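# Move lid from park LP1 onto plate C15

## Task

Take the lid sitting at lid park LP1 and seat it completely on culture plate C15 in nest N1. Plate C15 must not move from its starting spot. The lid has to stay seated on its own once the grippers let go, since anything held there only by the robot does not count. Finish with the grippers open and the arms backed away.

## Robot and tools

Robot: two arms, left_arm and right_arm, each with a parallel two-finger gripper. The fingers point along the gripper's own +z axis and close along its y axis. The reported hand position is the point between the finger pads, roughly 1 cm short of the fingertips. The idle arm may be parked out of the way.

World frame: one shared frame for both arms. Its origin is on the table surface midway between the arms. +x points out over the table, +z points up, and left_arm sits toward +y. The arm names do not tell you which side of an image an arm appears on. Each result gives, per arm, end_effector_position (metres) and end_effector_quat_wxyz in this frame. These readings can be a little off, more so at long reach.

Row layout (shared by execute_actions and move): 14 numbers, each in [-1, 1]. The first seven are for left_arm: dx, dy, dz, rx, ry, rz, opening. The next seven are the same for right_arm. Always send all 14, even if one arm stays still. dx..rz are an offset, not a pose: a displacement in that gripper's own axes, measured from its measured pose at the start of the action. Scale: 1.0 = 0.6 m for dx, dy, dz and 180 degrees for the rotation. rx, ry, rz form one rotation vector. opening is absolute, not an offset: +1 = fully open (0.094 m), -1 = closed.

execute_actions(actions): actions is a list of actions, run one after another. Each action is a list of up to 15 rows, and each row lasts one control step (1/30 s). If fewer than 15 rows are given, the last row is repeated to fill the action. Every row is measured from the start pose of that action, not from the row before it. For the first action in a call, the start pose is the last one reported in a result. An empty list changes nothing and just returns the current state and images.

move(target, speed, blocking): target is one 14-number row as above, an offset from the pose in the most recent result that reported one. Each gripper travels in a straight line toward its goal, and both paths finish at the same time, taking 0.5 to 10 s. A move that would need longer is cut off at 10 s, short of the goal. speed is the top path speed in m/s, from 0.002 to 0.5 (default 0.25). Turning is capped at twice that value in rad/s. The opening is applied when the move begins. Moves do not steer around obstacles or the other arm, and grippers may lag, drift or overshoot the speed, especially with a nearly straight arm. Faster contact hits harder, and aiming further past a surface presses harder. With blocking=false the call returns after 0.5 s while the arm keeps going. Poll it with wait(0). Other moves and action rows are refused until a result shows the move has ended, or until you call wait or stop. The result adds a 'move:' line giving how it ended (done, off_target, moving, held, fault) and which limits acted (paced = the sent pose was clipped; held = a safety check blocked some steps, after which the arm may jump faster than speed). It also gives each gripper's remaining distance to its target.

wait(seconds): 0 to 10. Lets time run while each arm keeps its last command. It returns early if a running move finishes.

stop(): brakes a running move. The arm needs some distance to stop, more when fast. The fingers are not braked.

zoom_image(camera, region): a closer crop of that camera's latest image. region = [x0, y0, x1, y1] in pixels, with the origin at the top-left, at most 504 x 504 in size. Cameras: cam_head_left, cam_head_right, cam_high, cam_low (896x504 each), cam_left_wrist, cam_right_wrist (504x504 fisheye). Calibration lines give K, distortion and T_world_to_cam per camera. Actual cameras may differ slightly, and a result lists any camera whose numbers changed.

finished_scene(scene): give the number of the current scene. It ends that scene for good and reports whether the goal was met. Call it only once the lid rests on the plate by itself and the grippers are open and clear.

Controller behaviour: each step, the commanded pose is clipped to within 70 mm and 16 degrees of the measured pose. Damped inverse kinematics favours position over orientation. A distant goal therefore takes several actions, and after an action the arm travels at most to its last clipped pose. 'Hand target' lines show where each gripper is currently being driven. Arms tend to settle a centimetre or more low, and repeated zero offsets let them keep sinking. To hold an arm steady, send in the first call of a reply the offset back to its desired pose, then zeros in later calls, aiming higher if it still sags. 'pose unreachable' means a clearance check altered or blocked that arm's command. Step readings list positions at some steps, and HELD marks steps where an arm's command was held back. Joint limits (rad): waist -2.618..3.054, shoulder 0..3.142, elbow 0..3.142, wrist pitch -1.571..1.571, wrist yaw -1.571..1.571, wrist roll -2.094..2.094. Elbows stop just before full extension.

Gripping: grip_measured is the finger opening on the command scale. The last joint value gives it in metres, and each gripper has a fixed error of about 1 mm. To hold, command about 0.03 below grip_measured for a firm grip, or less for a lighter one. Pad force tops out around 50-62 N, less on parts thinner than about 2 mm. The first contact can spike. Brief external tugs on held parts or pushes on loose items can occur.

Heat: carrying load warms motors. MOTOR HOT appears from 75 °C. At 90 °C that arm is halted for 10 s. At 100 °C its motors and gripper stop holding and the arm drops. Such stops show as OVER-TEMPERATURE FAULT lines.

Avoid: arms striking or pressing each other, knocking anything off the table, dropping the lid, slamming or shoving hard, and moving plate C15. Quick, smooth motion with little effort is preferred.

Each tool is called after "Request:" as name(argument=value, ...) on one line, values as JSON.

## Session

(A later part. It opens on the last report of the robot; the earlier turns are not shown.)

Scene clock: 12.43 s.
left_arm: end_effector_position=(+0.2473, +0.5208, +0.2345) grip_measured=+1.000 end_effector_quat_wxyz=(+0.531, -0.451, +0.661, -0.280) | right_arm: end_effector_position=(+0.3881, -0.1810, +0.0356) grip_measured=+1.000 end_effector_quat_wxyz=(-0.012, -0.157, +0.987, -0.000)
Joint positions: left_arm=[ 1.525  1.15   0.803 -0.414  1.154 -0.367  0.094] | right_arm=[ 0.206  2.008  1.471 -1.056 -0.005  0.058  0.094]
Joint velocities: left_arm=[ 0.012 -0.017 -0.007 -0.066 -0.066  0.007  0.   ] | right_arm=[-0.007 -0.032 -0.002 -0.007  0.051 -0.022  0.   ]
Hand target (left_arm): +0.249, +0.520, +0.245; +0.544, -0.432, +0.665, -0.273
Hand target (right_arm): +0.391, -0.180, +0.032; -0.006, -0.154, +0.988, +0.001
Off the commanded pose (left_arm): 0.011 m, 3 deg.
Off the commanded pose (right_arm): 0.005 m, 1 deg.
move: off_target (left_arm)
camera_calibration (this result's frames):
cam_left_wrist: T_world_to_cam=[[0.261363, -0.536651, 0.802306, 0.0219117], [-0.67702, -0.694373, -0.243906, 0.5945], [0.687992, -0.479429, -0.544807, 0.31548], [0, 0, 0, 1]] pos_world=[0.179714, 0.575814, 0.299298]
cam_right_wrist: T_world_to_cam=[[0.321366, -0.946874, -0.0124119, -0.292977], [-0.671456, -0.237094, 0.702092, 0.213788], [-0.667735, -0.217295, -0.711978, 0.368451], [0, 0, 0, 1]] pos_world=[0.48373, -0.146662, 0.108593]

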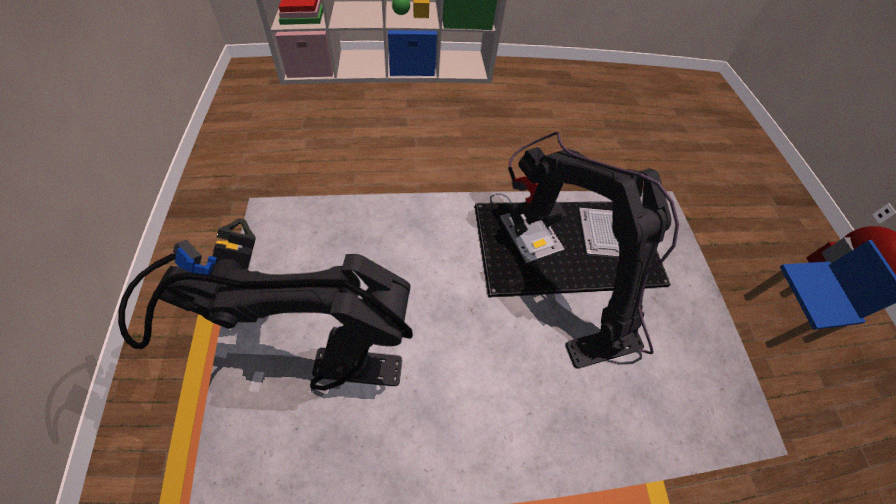

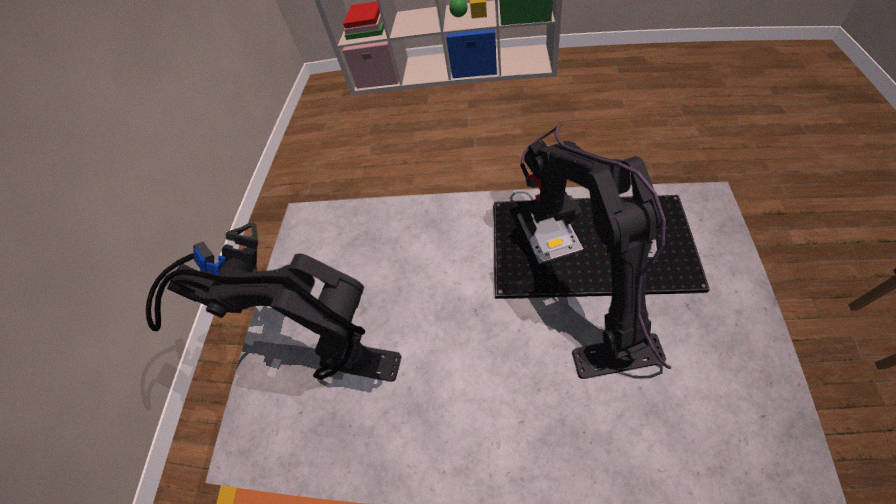

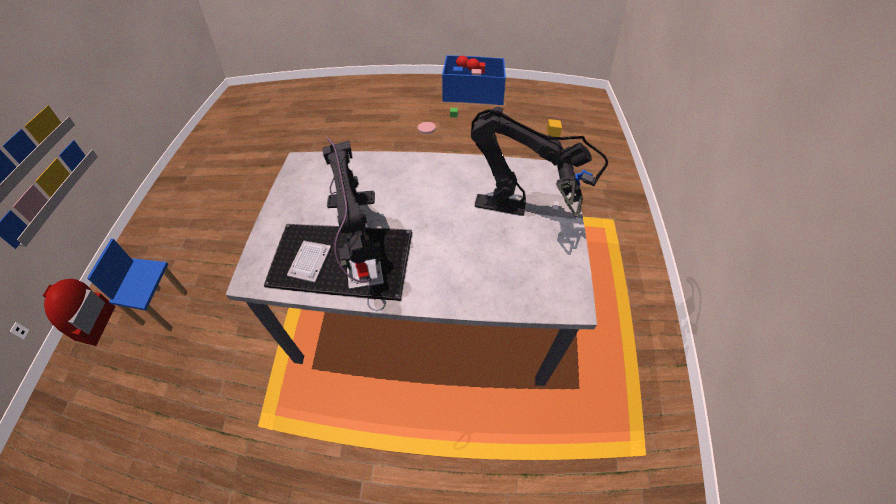

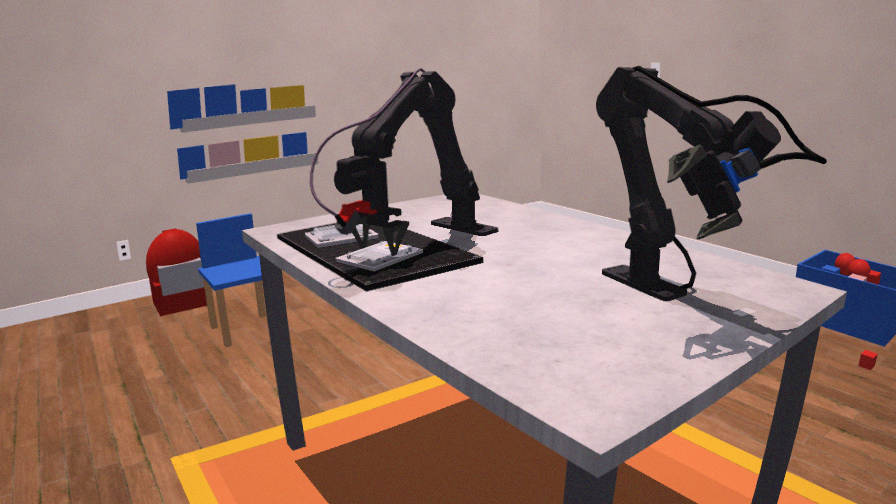

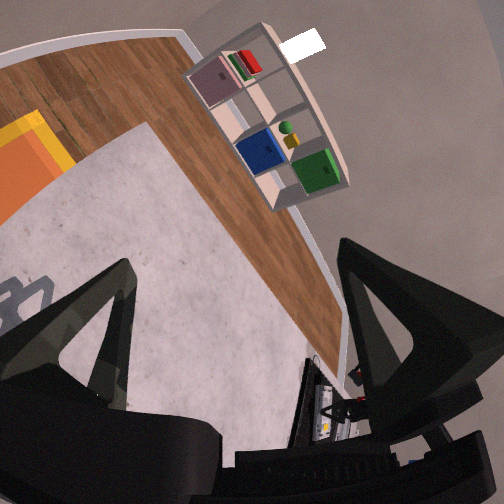

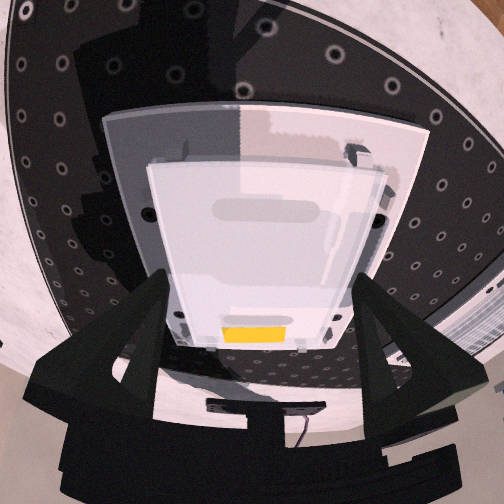

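Request:
execute_actions(actions=[[[-0.0070,-0.0162,-0.0029,0.0060,-0.0025,0.0137,1,-0.0046,0.0006,0.0064,0,-0.0039,0.002,0.98],[-0.0070,-0.0162,-0.0029,0.0060,-0.0025,0.0137,1,-0.0046,0.0006,0.0067,0,-0.0039,0.002,0.96],[-0.0070,-0.0162,-0.0029,0.0060,-0.0025,0.0137,1,-0.0046,0.0006,0.0070,0,-0.0039,0.002,0.95],[-0.0070,-0.0162,-0.0029,0.0060,-0.0025,0.0137,1,-0.0046,0.0006,0.0073,0,-0.0039,0.002,0.94],[-0.0070,-0.0162,-0.0029,0.0060,-0.0025,0.0137,1,-0.0046,0.0006,0.0076,0,-0.0039,0.002,0.93],[-0.0070,-0.0162,-0.0029,0.0060,-0.0025,0.0137,1,-0.0046,0.0006,0.0079,0,-0.0039,0.002,0.92],[-0.0070,-0.0162,-0.0029,0.0060,-0.0025,0.0137,1,-0.0046,0.0006,0.0082,0,-0.0039,0.002,0.91],[-0.0070,-0.0162,-0.0029,0.0060,-0.0025,0.0137,1,-0.0046,0.0006,0.0085,0,-0.0039,0.002,0.90],[-0.0070,-0.0162,-0.0029,0.0060,-0.0025,0.0137,1,-0.0046,0.0006,0.0088,0,-0.0039,0.002,0.89],[-0.0070,-0.0162,-0.0029,0.0060,-0.0025,0.0137,1,-0.0046,0.0006,0.0091,0,-0.0039,0.002,0.88],[-0.0070,-0.0162,-0.0029,0.0060,-0.0025,0.0137,1,-0.0046,0.0006,0.0094,0,-0.0039,0.002,0.87],[-0.0070,-0.0162,-0.0029,0.0060,-0.0025,0.0137,1,-0.0046,0.0006,0.0097,0,-0.0039,0.002,0.87],[-0.0070,-0.0162,-0.0029,0.0060,-0.0025,0.0137,1,-0.0046,0.0006,0.0100,0,-0.0039,0.002,0.87]]])

Scene clock: 14.60 s.
left_arm: end_effector_position=(+0.2473, +0.5208, +0.2345) grip_measured=+1.000 end_effector_quat_wxyz=(+0.531, -0.451, +0.661, -0.280) | right_arm: end_effector_position=(+0.3899, -0.1802, +0.0355) grip_measured=+0.871 end_effector_quat_wxyz=(-0.008, -0.156, +0.988, +0.001)
Joint positions: left_arm=[ 1.525  1.15   0.803 -0.414  1.154 -0.367  0.094] | right_arm=[ 0.206  2.008  1.471 -1.048 -0.005  0.06   0.088]
Joint velocities: left_arm=[-0.012  0.017 -0.002 -0.066  0.037 -0.007  0.   ] | right_arm=[ 0.007 -0.007 -0.007 -0.007 -0.007 -0.051 -0.001]
Hand target (left_arm): +0.249, +0.520, +0.245; +0.544, -0.432, +0.666, -0.272
Hand target (right_arm): +0.390, -0.180, +0.030; -0.006, -0.154, +0.988, +0.001
Off the commanded pose (left_arm): 0.011 m, 3 deg.
Off the commanded pose (right_arm): 0.006 m, 0 deg.
Step readings (end_effector_position):
0: left_arm (+0.2473, +0.5208, +0.2345) | right_arm (+0.3883, -0.1809, +0.0356)
1: left_arm (+0.2473, +0.5208, +0.2345) | right_arm (+0.3884, -0.1808, +0.0356)
2: left_arm (+0.2473, +0.5208, +0.2345) | right_arm (+0.3884, -0.1808, +0.0356)
4: left_arm (+0.2473, +0.5208, +0.2345) | right_arm (+0.3885, -0.1808, +0.0355)
8: left_arm (+0.2473, +0.5208, +0.2345) | right_arm (+0.3889, -0.1806, +0.0355)
15: end_effector_position above
camera_calibration (this result's frames):
cam_left_wrist: T_world_to_cam=[[0.261363, -0.536651, 0.802306, 0.0219117], [-0.67702, -0.694373, -0.243906, 0.5945], [0.687992, -0.479429, -0.544807, 0.31548], [0, 0, 0, 1]] pos_world=[0.179714, 0.575814, 0.299298]
cam_right_wrist: T_world_to_cam=[[0.319654, -0.947448, -0.0127588, -0.292307], [-0.677126, -0.237829, 0.696374, 0.217514], [-0.662813, -0.21396, -0.717565, 0.368699], [0, 0, 0, 1]] pos_world=[0.4851, -0.146328, 0.109365]

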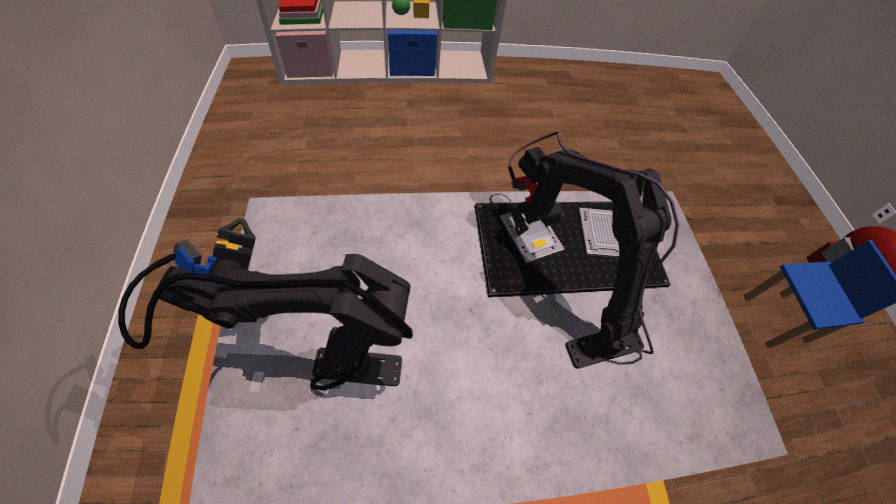

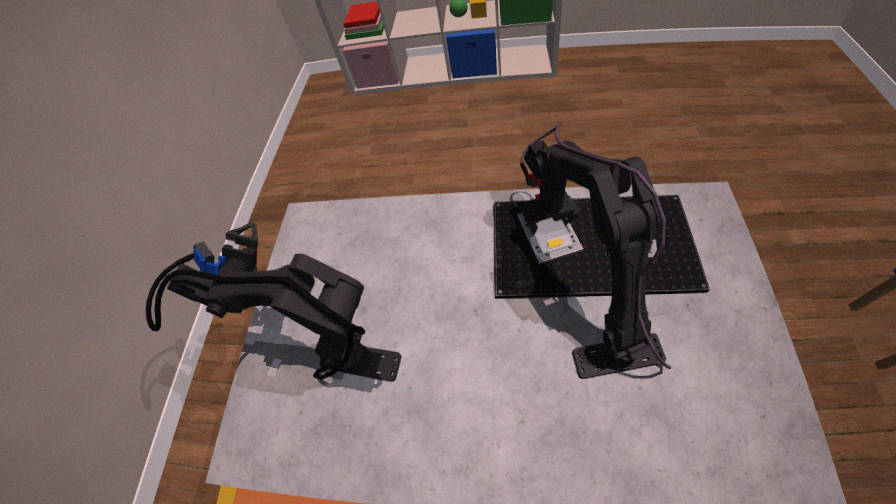

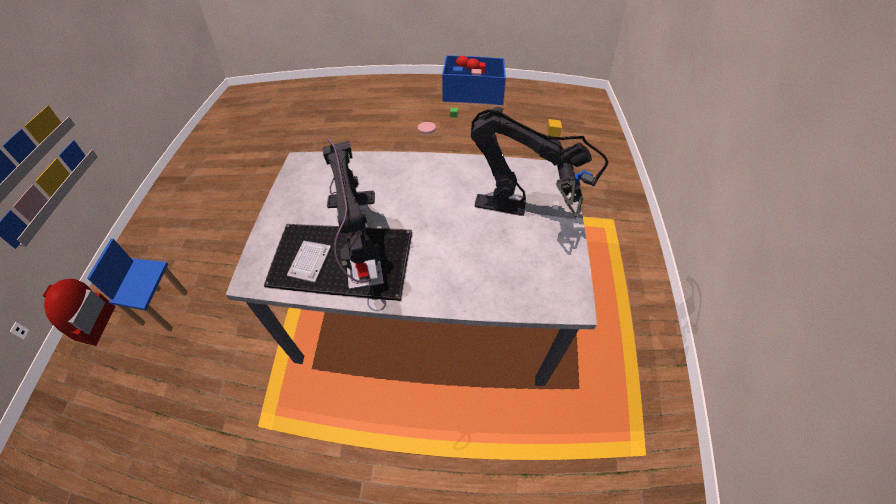

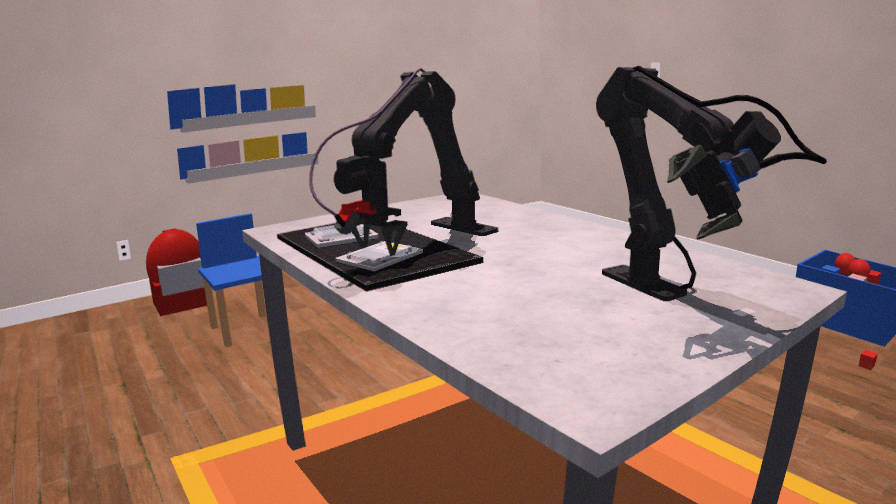

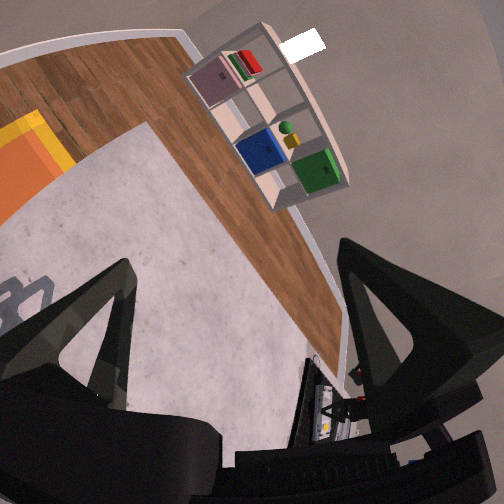

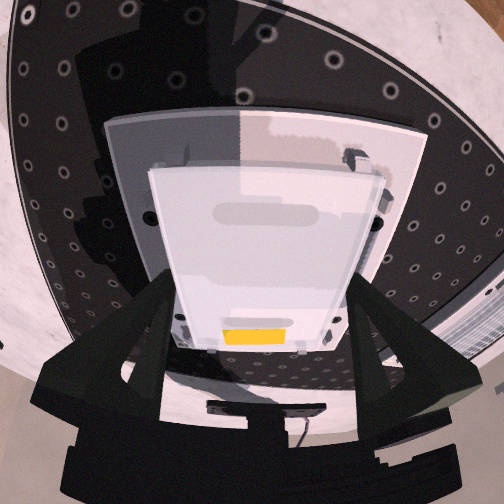

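Request:
zoom_image(camera="cam_right_wrist", region=[145, 250, 205, 310])

Request:
zoom_image(camera="cam_right_wrist", region=[320, 250, 380, 310])

Request:
zoom_image(camera="cam_low", region=[340, 225, 420, 275])

Region (145, 250, 205, 310) of cam_right_wrist's 504x504 image, scaled by 8.400, with more detail than that image has.

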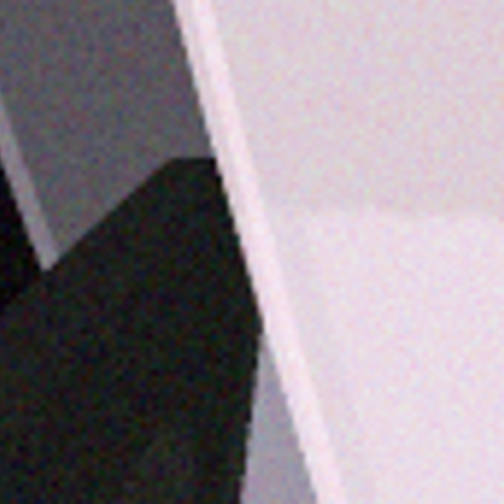

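Region (320, 250, 380, 310) of cam_right_wrist's 504x504 image, scaled by 8.400, with more detail than that image has.

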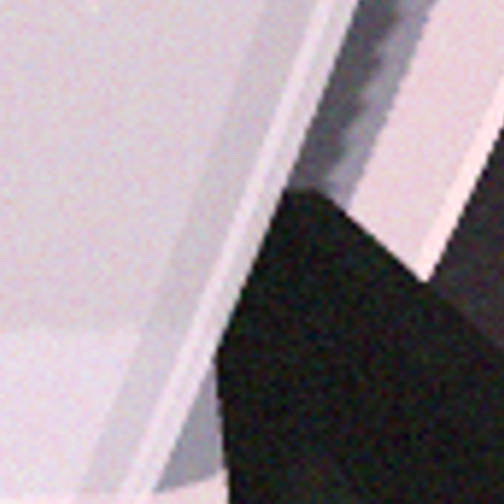

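Region (340, 225, 420, 275) of cam_low's 896x504 image, scaled by 6.300, with more detail than that image has; it fills the top 315 rows of this view, and the rest is white.

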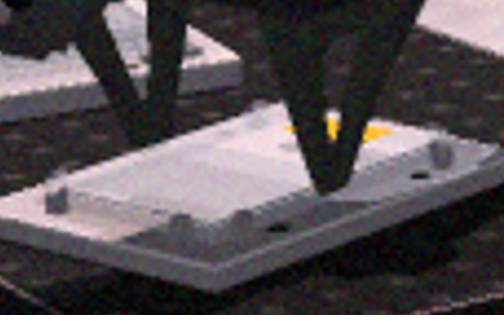

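Request:
execute_actions(actions=[[[-0.0070,-0.0162,-0.0029,0.0060,-0.0025,0.0137,1,-0.0012,0.0002,0.0102,0,-0.0013,0.0014,0.88],[-0.0070,-0.0162,-0.0029,0.0060,-0.0025,0.0137,1,-0.0012,0.0002,0.0106,0,-0.0013,0.0014,0.88],[-0.0070,-0.0162,-0.0029,0.0060,-0.0025,0.0137,1,-0.0012,0.0002,0.0110,0,-0.0013,0.0014,0.88],[-0.0070,-0.0162,-0.0029,0.0060,-0.0025,0.0137,1,-0.0012,0.0002,0.0114,0,-0.0013,0.0014,0.88],[-0.0070,-0.0162,-0.0029,0.0060,-0.0025,0.0137,1,-0.0012,0.0002,0.0118,0,-0.0013,0.0014,0.88],[-0.0070,-0.0162,-0.0029,0.0060,-0.0025,0.0137,1,-0.0012,0.0002,0.0122,0,-0.0013,0.0014,0.88],[-0.0070,-0.0162,-0.0029,0.0060,-0.0025,0.0137,1,-0.0012,0.0002,0.0126,0,-0.0013,0.0014,0.88],[-0.0070,-0.0162,-0.0029,0.0060,-0.0025,0.0137,1,-0.0012,0.0002,0.0130,0,-0.0013,0.0014,0.88],[-0.0070,-0.0162,-0.0029,0.0060,-0.0025,0.0137,1,-0.0012,0.0002,0.0134,0,-0.0013,0.0014,0.88],[-0.0070,-0.0162,-0.0029,0.0060,-0.0025,0.0137,1,-0.0012,0.0002,0.0138,0,-0.0013,0.0014,0.88]]])

Scene clock: 16.40 s.
left_arm: end_effector_position=(+0.2473, +0.5208, +0.2345) grip_measured=+1.000 end_effector_quat_wxyz=(+0.531, -0.451, +0.661, -0.280) | right_arm: end_effector_position=(+0.3886, -0.1808, +0.0327) grip_measured=+0.879 end_effector_quat_wxyz=(-0.009, -0.156, +0.988, +0.001)
Joint positions: left_arm=[ 1.525  1.15   0.803 -0.414  1.154 -0.367  0.094] | right_arm=[ 0.206  2.008  1.459 -1.039 -0.005  0.06   0.088]
Joint velocities: left_arm=[ 0.002 -0.007  0.002  0.11  -0.125 -0.007  0.   ] | right_arm=[ 0.027 -0.007 -0.002 -0.007  0.095  0.007  0.   ]
Hand target (left_arm): +0.249, +0.520, +0.245; +0.544, -0.432, +0.666, -0.272
Hand target (right_arm): +0.390, -0.180, +0.027; -0.006, -0.154, +0.988, +0.001
Off the commanded pose (left_arm): 0.011 m, 3 deg.
Off the commanded pose (right_arm): 0.006 m, 0 deg.
Step readings (end_effector_position):
0: left_arm (+0.2473, +0.5208, +0.2345) | right_arm (+0.3903, -0.1801, +0.0355)
1: left_arm (+0.2473, +0.5208, +0.2345) | right_arm (+0.3903, -0.1801, +0.0355)
2: left_arm (+0.2473, +0.5208, +0.2345) | right_arm (+0.3904, -0.1801, +0.0355)
4: left_arm (+0.2473, +0.5208, +0.2345) | right_arm (+0.3904, -0.1800, +0.0355)
8: left_arm (+0.2473, +0.5208, +0.2345) | right_arm (+0.3910, -0.1798, +0.0355)
15: end_effector_position above
camera_calibration (this result's frames):
cam_left_wrist: T_world_to_cam=[[0.261363, -0.536651, 0.802306, 0.0219117], [-0.67702, -0.694373, -0.243906, 0.5945], [0.687992, -0.479429, -0.544807, 0.31548], [0, 0, 0, 1]] pos_world=[0.179714, 0.575814, 0.299298]
cam_right_wrist: T_world_to_cam=[[0.319627, -0.947459, -0.0126472, -0.29241], [-0.675641, -0.237246, 0.698014, 0.217918], [-0.66434, -0.214559, -0.715972, 0.366082], [0, 0, 0, 1]] pos_world=[0.483899, -0.1468, 0.106296]

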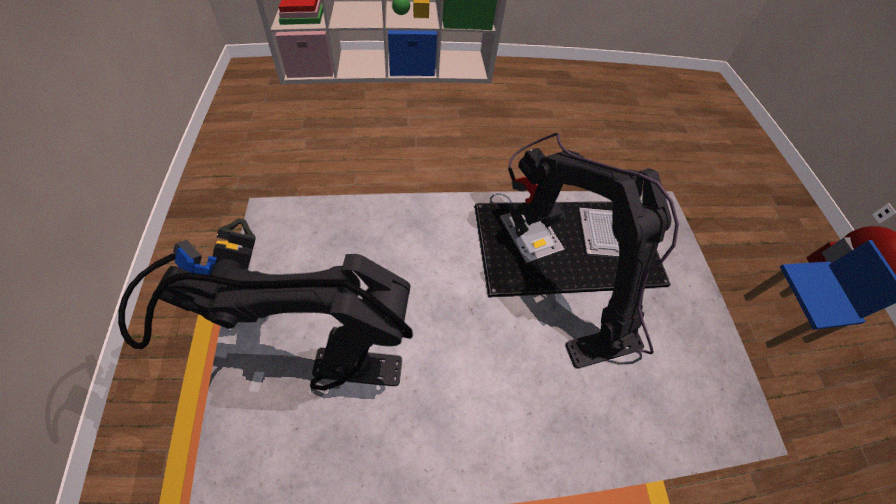

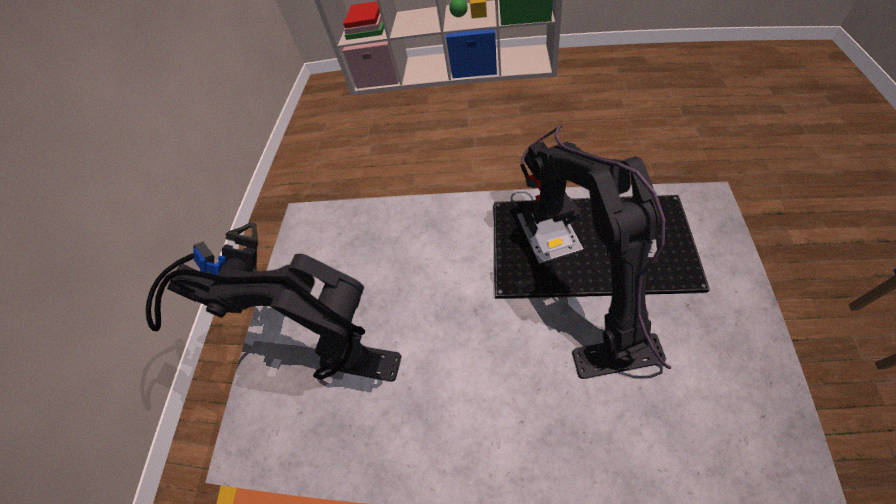

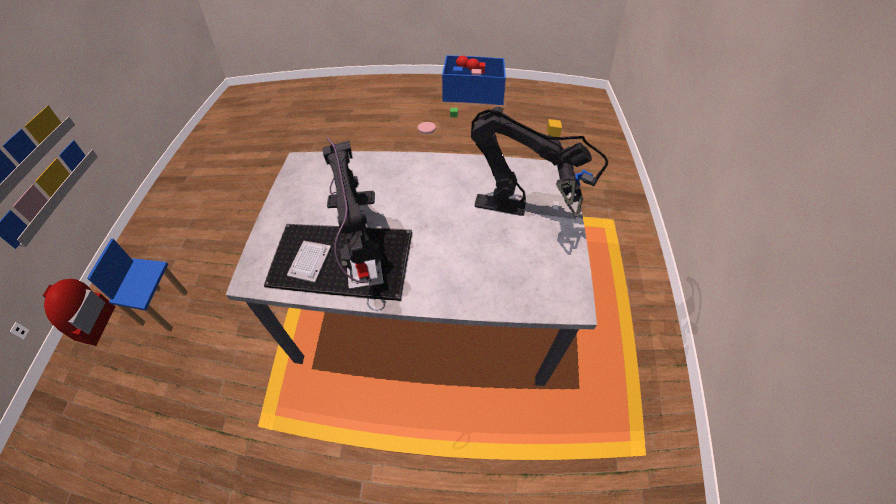

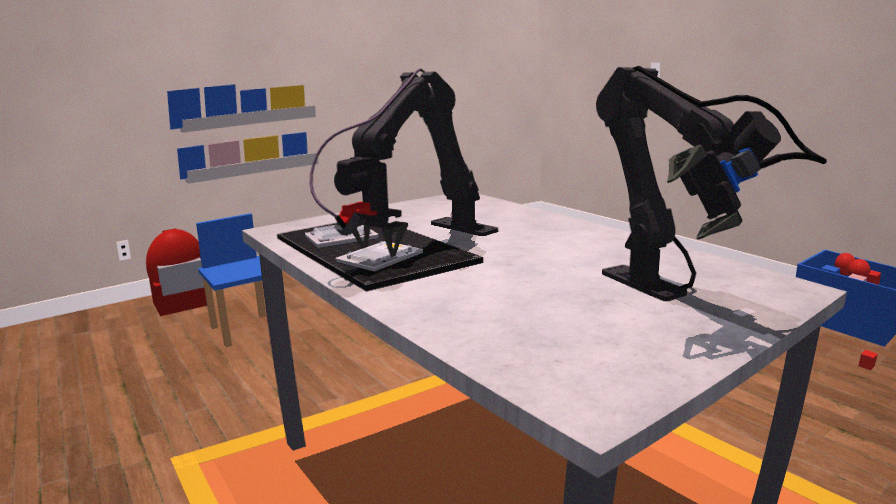

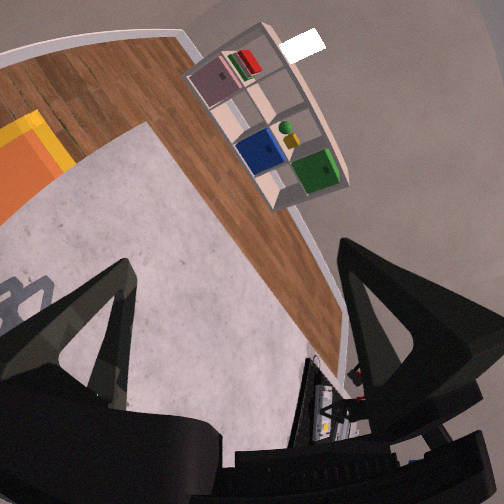

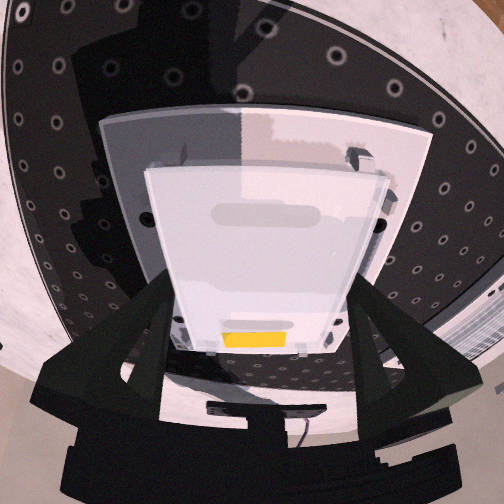

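Request:
execute_actions(actions=[[[-0.0070,-0.0162,-0.0029,0.0060,-0.0025,0.0137,1,-0.003,0.0005,0.008,0,-0.002,0.0014,0.87],[-0.0070,-0.0162,-0.0029,0.0060,-0.0025,0.0137,1,-0.0025,0.0005,0.007,0,-0.0015,0.0014,0.86],[-0.0070,-0.0162,-0.0029,0.0060,-0.0025,0.0137,1,-0.002,0.0005,0.006,0,-0.001,0.0014,0.85],[-0.0070,-0.0162,-0.0029,0.0060,-0.0025,0.0137,1,-0.0015,0.0005,0.005,0,-0.0005,0.0014,0.84],[-0.0070,-0.0162,-0.0029,0.0060,-0.0025,0.0137,1,-0.001,0.0005,0.004,0,0,0.0014,0.833],[-0.0070,-0.0162,-0.0029,0.0060,-0.0025,0.0137,1,-0.001,0.0005,0.003,0,0,0.0014,0.826],[-0.0070,-0.0162,-0.0029,0.0060,-0.0025,0.0137,1,-0.001,0.0005,0.003,0,0,0.0014,0.82],[-0.0070,-0.0162,-0.0029,0.0060,-0.0025,0.0137,1,-0.001,0.0005,0.003,0,0,0.0014,0.814],[-0.0070,-0.0162,-0.0029,0.0060,-0.0025,0.0137,1,-0.001,0.0005,0.003,0,0,0.0014,0.808],[-0.0070,-0.0162,-0.0029,0.0060,-0.0025,0.0137,1,-0.001,0.0005,0.003,0,0,0.0014,0.802],[-0.0070,-0.0162,-0.0029,0.0060,-0.0025,0.0137,1,-0.001,0.0005,0.003,0,0,0.0014,0.796],[-0.0070,-0.0162,-0.0029,0.0060,-0.0025,0.0137,1,-0.001,0.0005,0.003,0,0,0.0014,0.79]]])

Scene clock: 17.37 s.
left_arm: end_effector_position=(+0.2473, +0.5208, +0.2345) grip_measured=+1.000 end_effector_quat_wxyz=(+0.531, -0.451, +0.661, -0.280) | right_arm: end_effector_position=(+0.3886, -0.1807, +0.0327) grip_measured=+0.802 end_effector_quat_wxyz=(-0.009, -0.156, +0.988, +0.001)
Joint positions: left_arm=[ 1.525  1.15   0.803 -0.414  1.154 -0.367  0.094] | right_arm=[ 0.206  2.008  1.459 -1.038 -0.005  0.06   0.085]
Joint velocities: left_arm=[-0.002 -0.007  0.002 -0.051 -0.037 -0.066  0.   ] | right_arm=[-0.017  0.007 -0.012 -0.081  0.007  0.037 -0.001]
Hand target (left_arm): +0.249, +0.520, +0.245; +0.544, -0.432, +0.666, -0.272
Hand target (right_arm): +0.389, -0.180, +0.031; -0.009, -0.154, +0.988, +0.000
Off the commanded pose (left_arm): 0.011 m, 3 deg.
Off the commanded pose (right_arm): 0.002 m, 0 deg.
Step readings (end_effector_position):
0: left_arm (+0.2473, +0.5208, +0.2345) | right_arm (+0.3886, -0.1807, +0.0327)
1: left_arm (+0.2473, +0.5208, +0.2345) | right_arm (+0.3886, -0.1807, +0.0327)
2: left_arm (+0.2473, +0.5208, +0.2345) | right_arm (+0.3886, -0.1807, +0.0327)
4: left_arm (+0.2473, +0.5208, +0.2345) | right_arm (+0.3886, -0.1807, +0.0327)
8: left_arm (+0.2473, +0.5208, +0.2345) | right_arm (+0.3886, -0.1807, +0.0327)
15: end_effector_position above
camera_calibration (this result's frames):
cam_left_wrist: T_world_to_cam=[[0.261363, -0.536651, 0.802306, 0.0219117], [-0.67702, -0.694373, -0.243906, 0.5945], [0.687992, -0.479429, -0.544807, 0.31548], [0, 0, 0, 1]] pos_world=[0.179714, 0.575814, 0.299298]
cam_right_wrist: T_world_to_cam=[[0.319632, -0.947457, -0.0126658, -0.292406], [-0.675889, -0.237343, 0.697741, 0.218075], [-0.664086, -0.214459, -0.716238, 0.366075], [0, 0, 0, 1]] pos_world=[0.483962, -0.146775, 0.106333]

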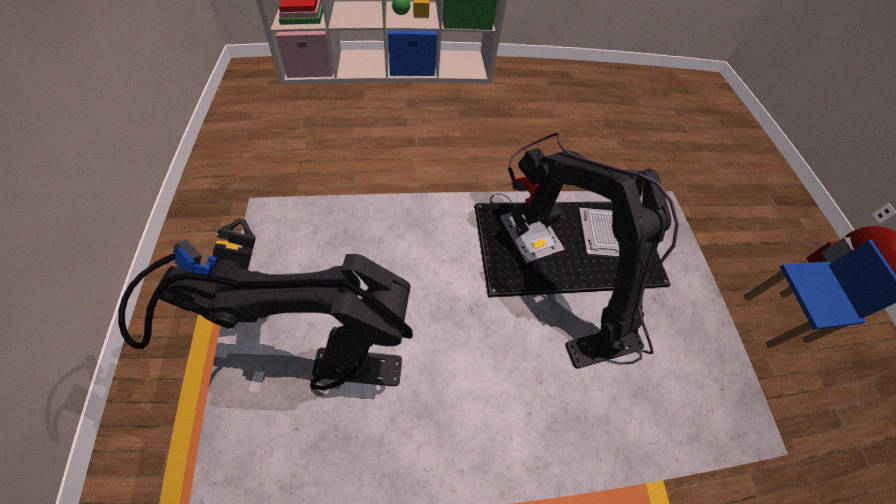

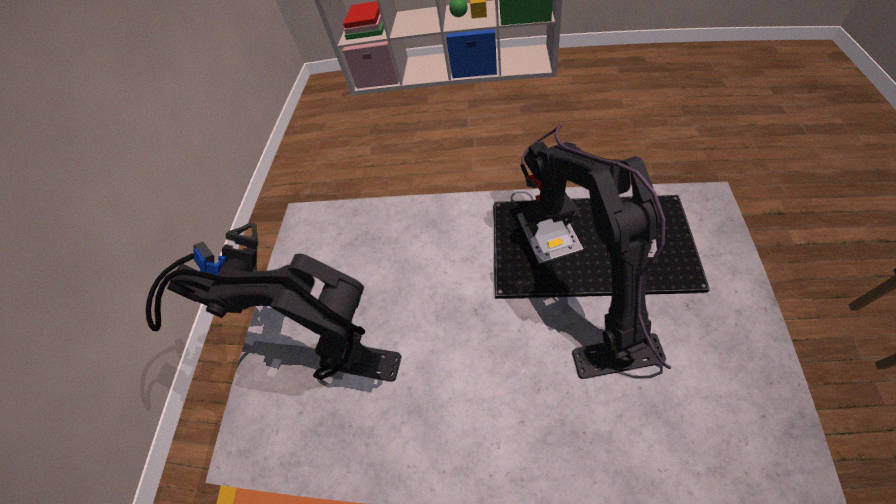

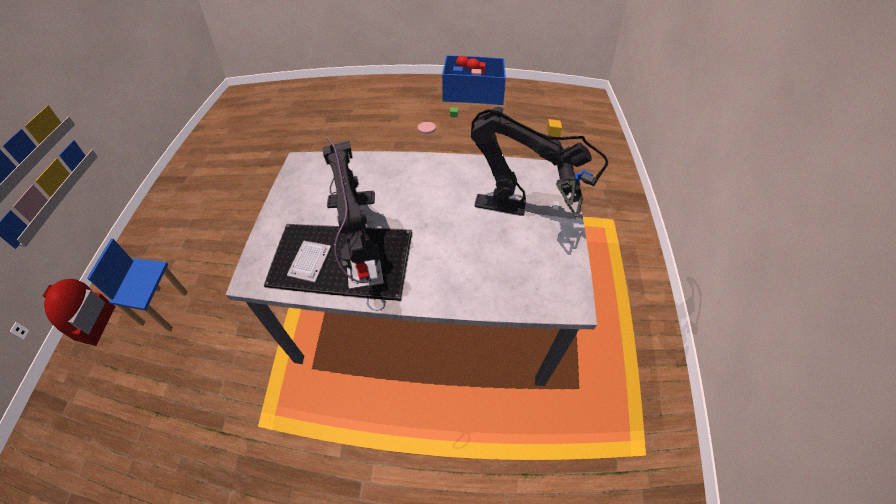

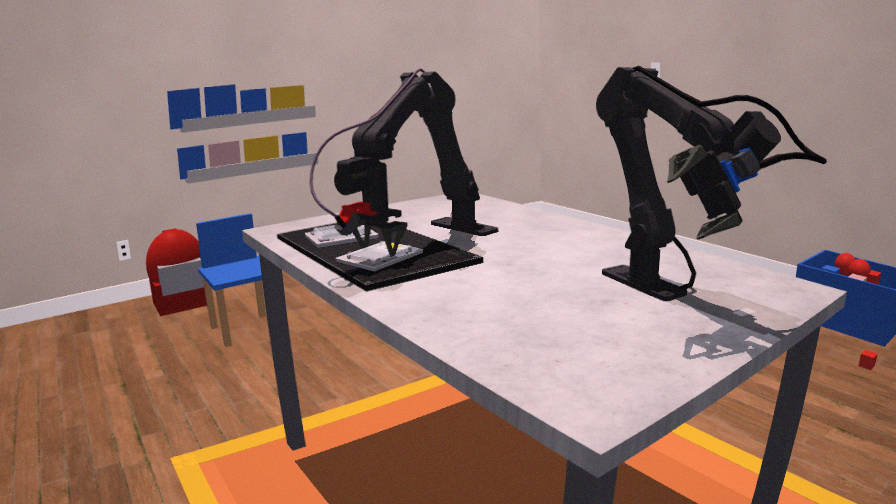

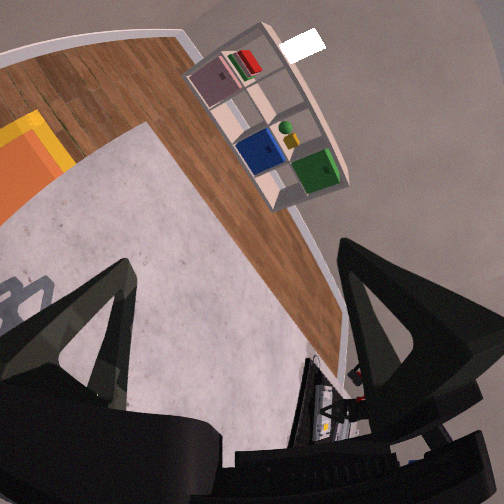

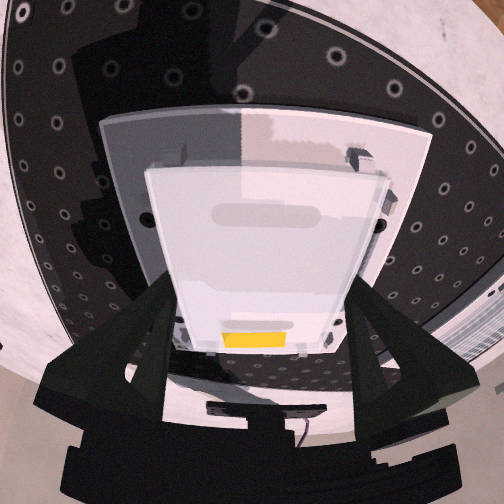

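Request:
zoom_image(camera="cam_right_wrist", region=[145, 250, 205, 310])

Request:
zoom_image(camera="cam_right_wrist", region=[320, 250, 380, 310])

Request:
wait(seconds=0)

Region (145, 250, 205, 310) of cam_right_wrist's 504x504 image, scaled by 8.400, with more detail than that image has.

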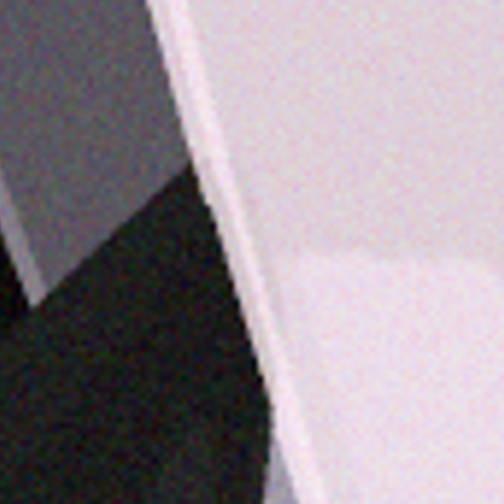

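Region (320, 250, 380, 310) of cam_right_wrist's 504x504 image, scaled by 8.400, with more detail than that image has.

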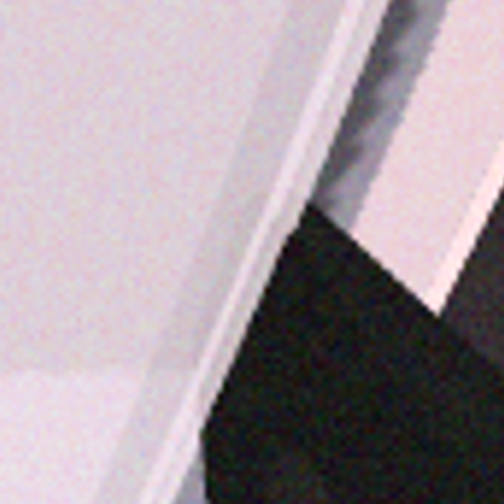

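Scene clock: 17.43 s.
left_arm: end_effector_position=(+0.2473, +0.5208, +0.2345) grip_measured=+1.000 end_effector_quat_wxyz=(+0.531, -0.451, +0.661, -0.280) | right_arm: end_effector_position=(+0.3886, -0.1807, +0.0327) grip_measured=+0.802 end_effector_quat_wxyz=(-0.009, -0.156, +0.988, +0.001)
Joint positions: left_arm=[ 1.525  1.15   0.803 -0.414  1.154 -0.367  0.094] | right_arm=[ 0.206  2.008  1.459 -1.038 -0.005  0.06   0.085]
Joint velocities: left_arm=[-0.007 -0.022  0.007 -0.051  0.022 -0.051  0.   ] | right_arm=[-0.017 -0.007 -0.007  0.022 -0.022  0.007 -0.001]
Hand target (left_arm): +0.249, +0.520, +0.245; +0.544, -0.432, +0.666, -0.272
Hand target (right_arm): +0.389, -0.180, +0.031; -0.009, -0.154, +0.988, +0.000
Off the commanded pose (left_arm): 0.011 m, 3 deg.
Off the commanded pose (right_arm): 0.002 m, 0 deg.
camera_calibration (this result's frames):
cam_left_wrist: T_world_to_cam=[[0.261363, -0.536651, 0.802306, 0.0219117], [-0.67702, -0.694373, -0.243906, 0.5945], [0.687992, -0.479429, -0.544807, 0.31548], [0, 0, 0, 1]] pos_world=[0.179714, 0.575814, 0.299298]
cam_right_wrist: T_world_to_cam=[[0.319632, -0.947457, -0.0126658, -0.292406], [-0.675889, -0.237343, 0.697741, 0.218075], [-0.664086, -0.214459, -0.716238, 0.366075], [0, 0, 0, 1]] pos_world=[0.483962, -0.146775, 0.106333]

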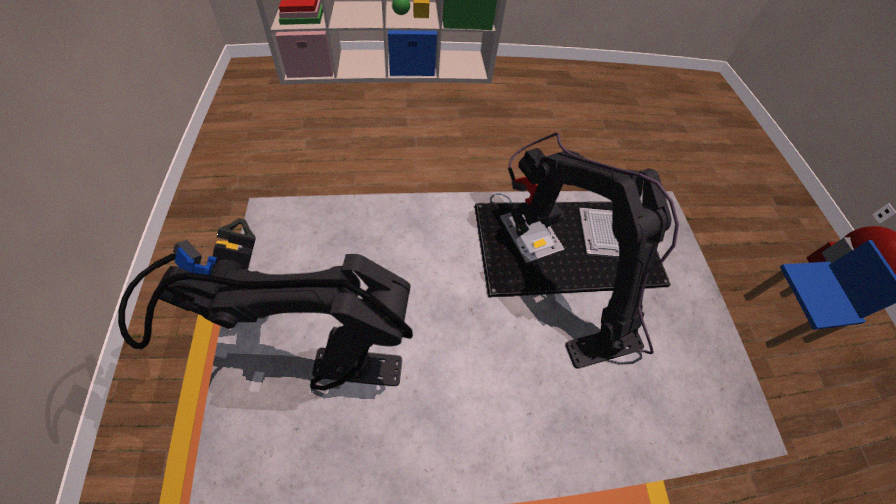

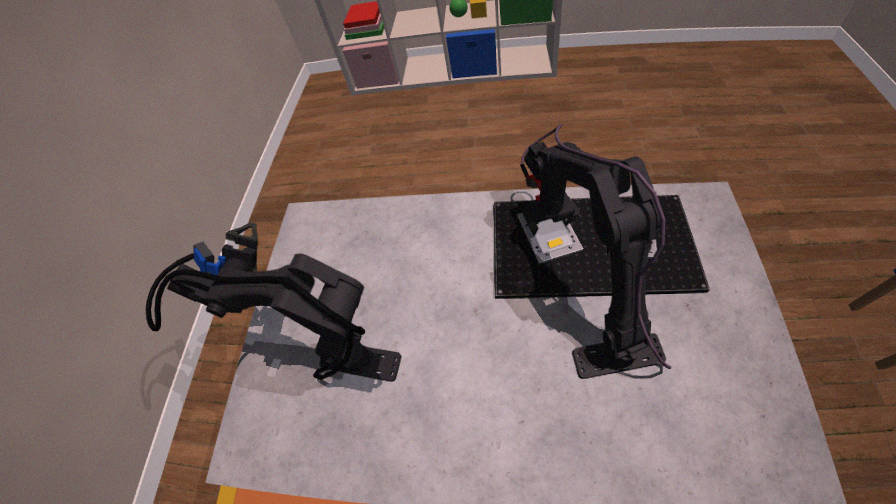

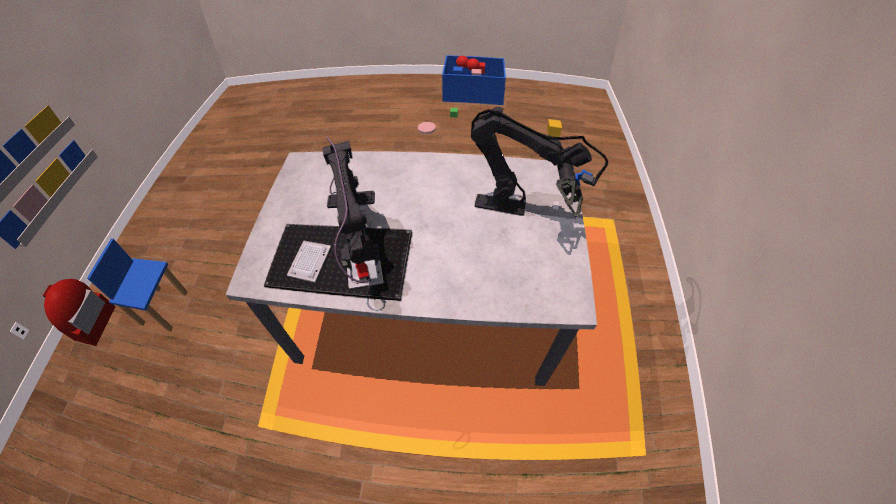

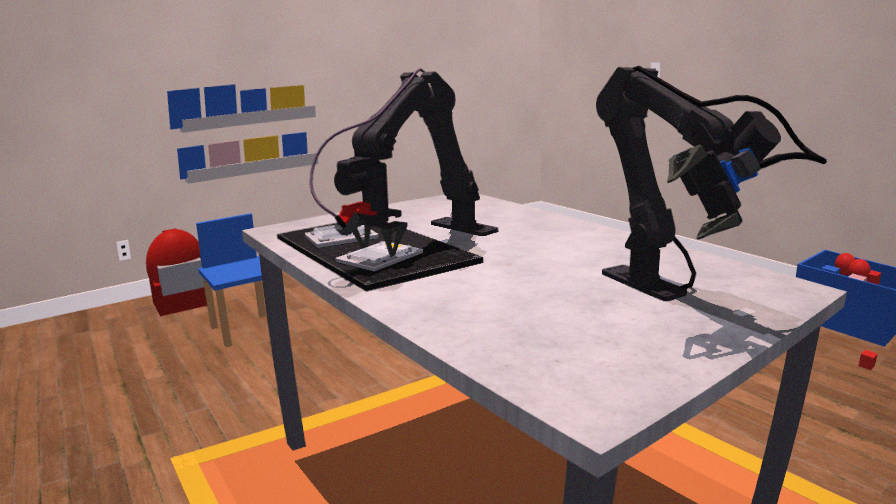

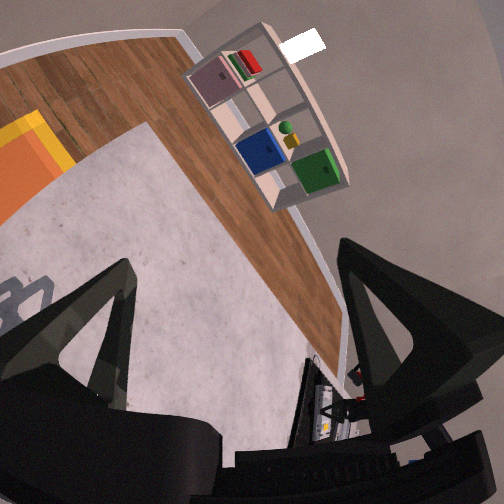

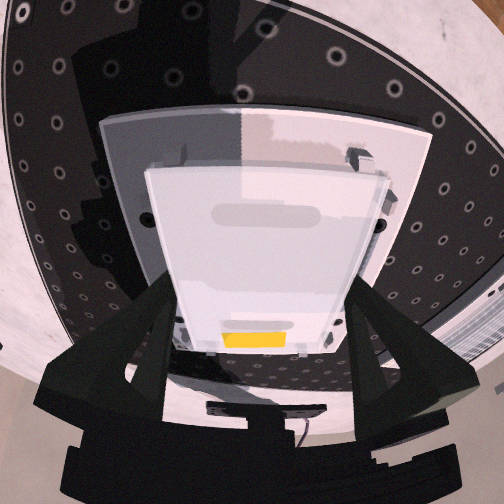

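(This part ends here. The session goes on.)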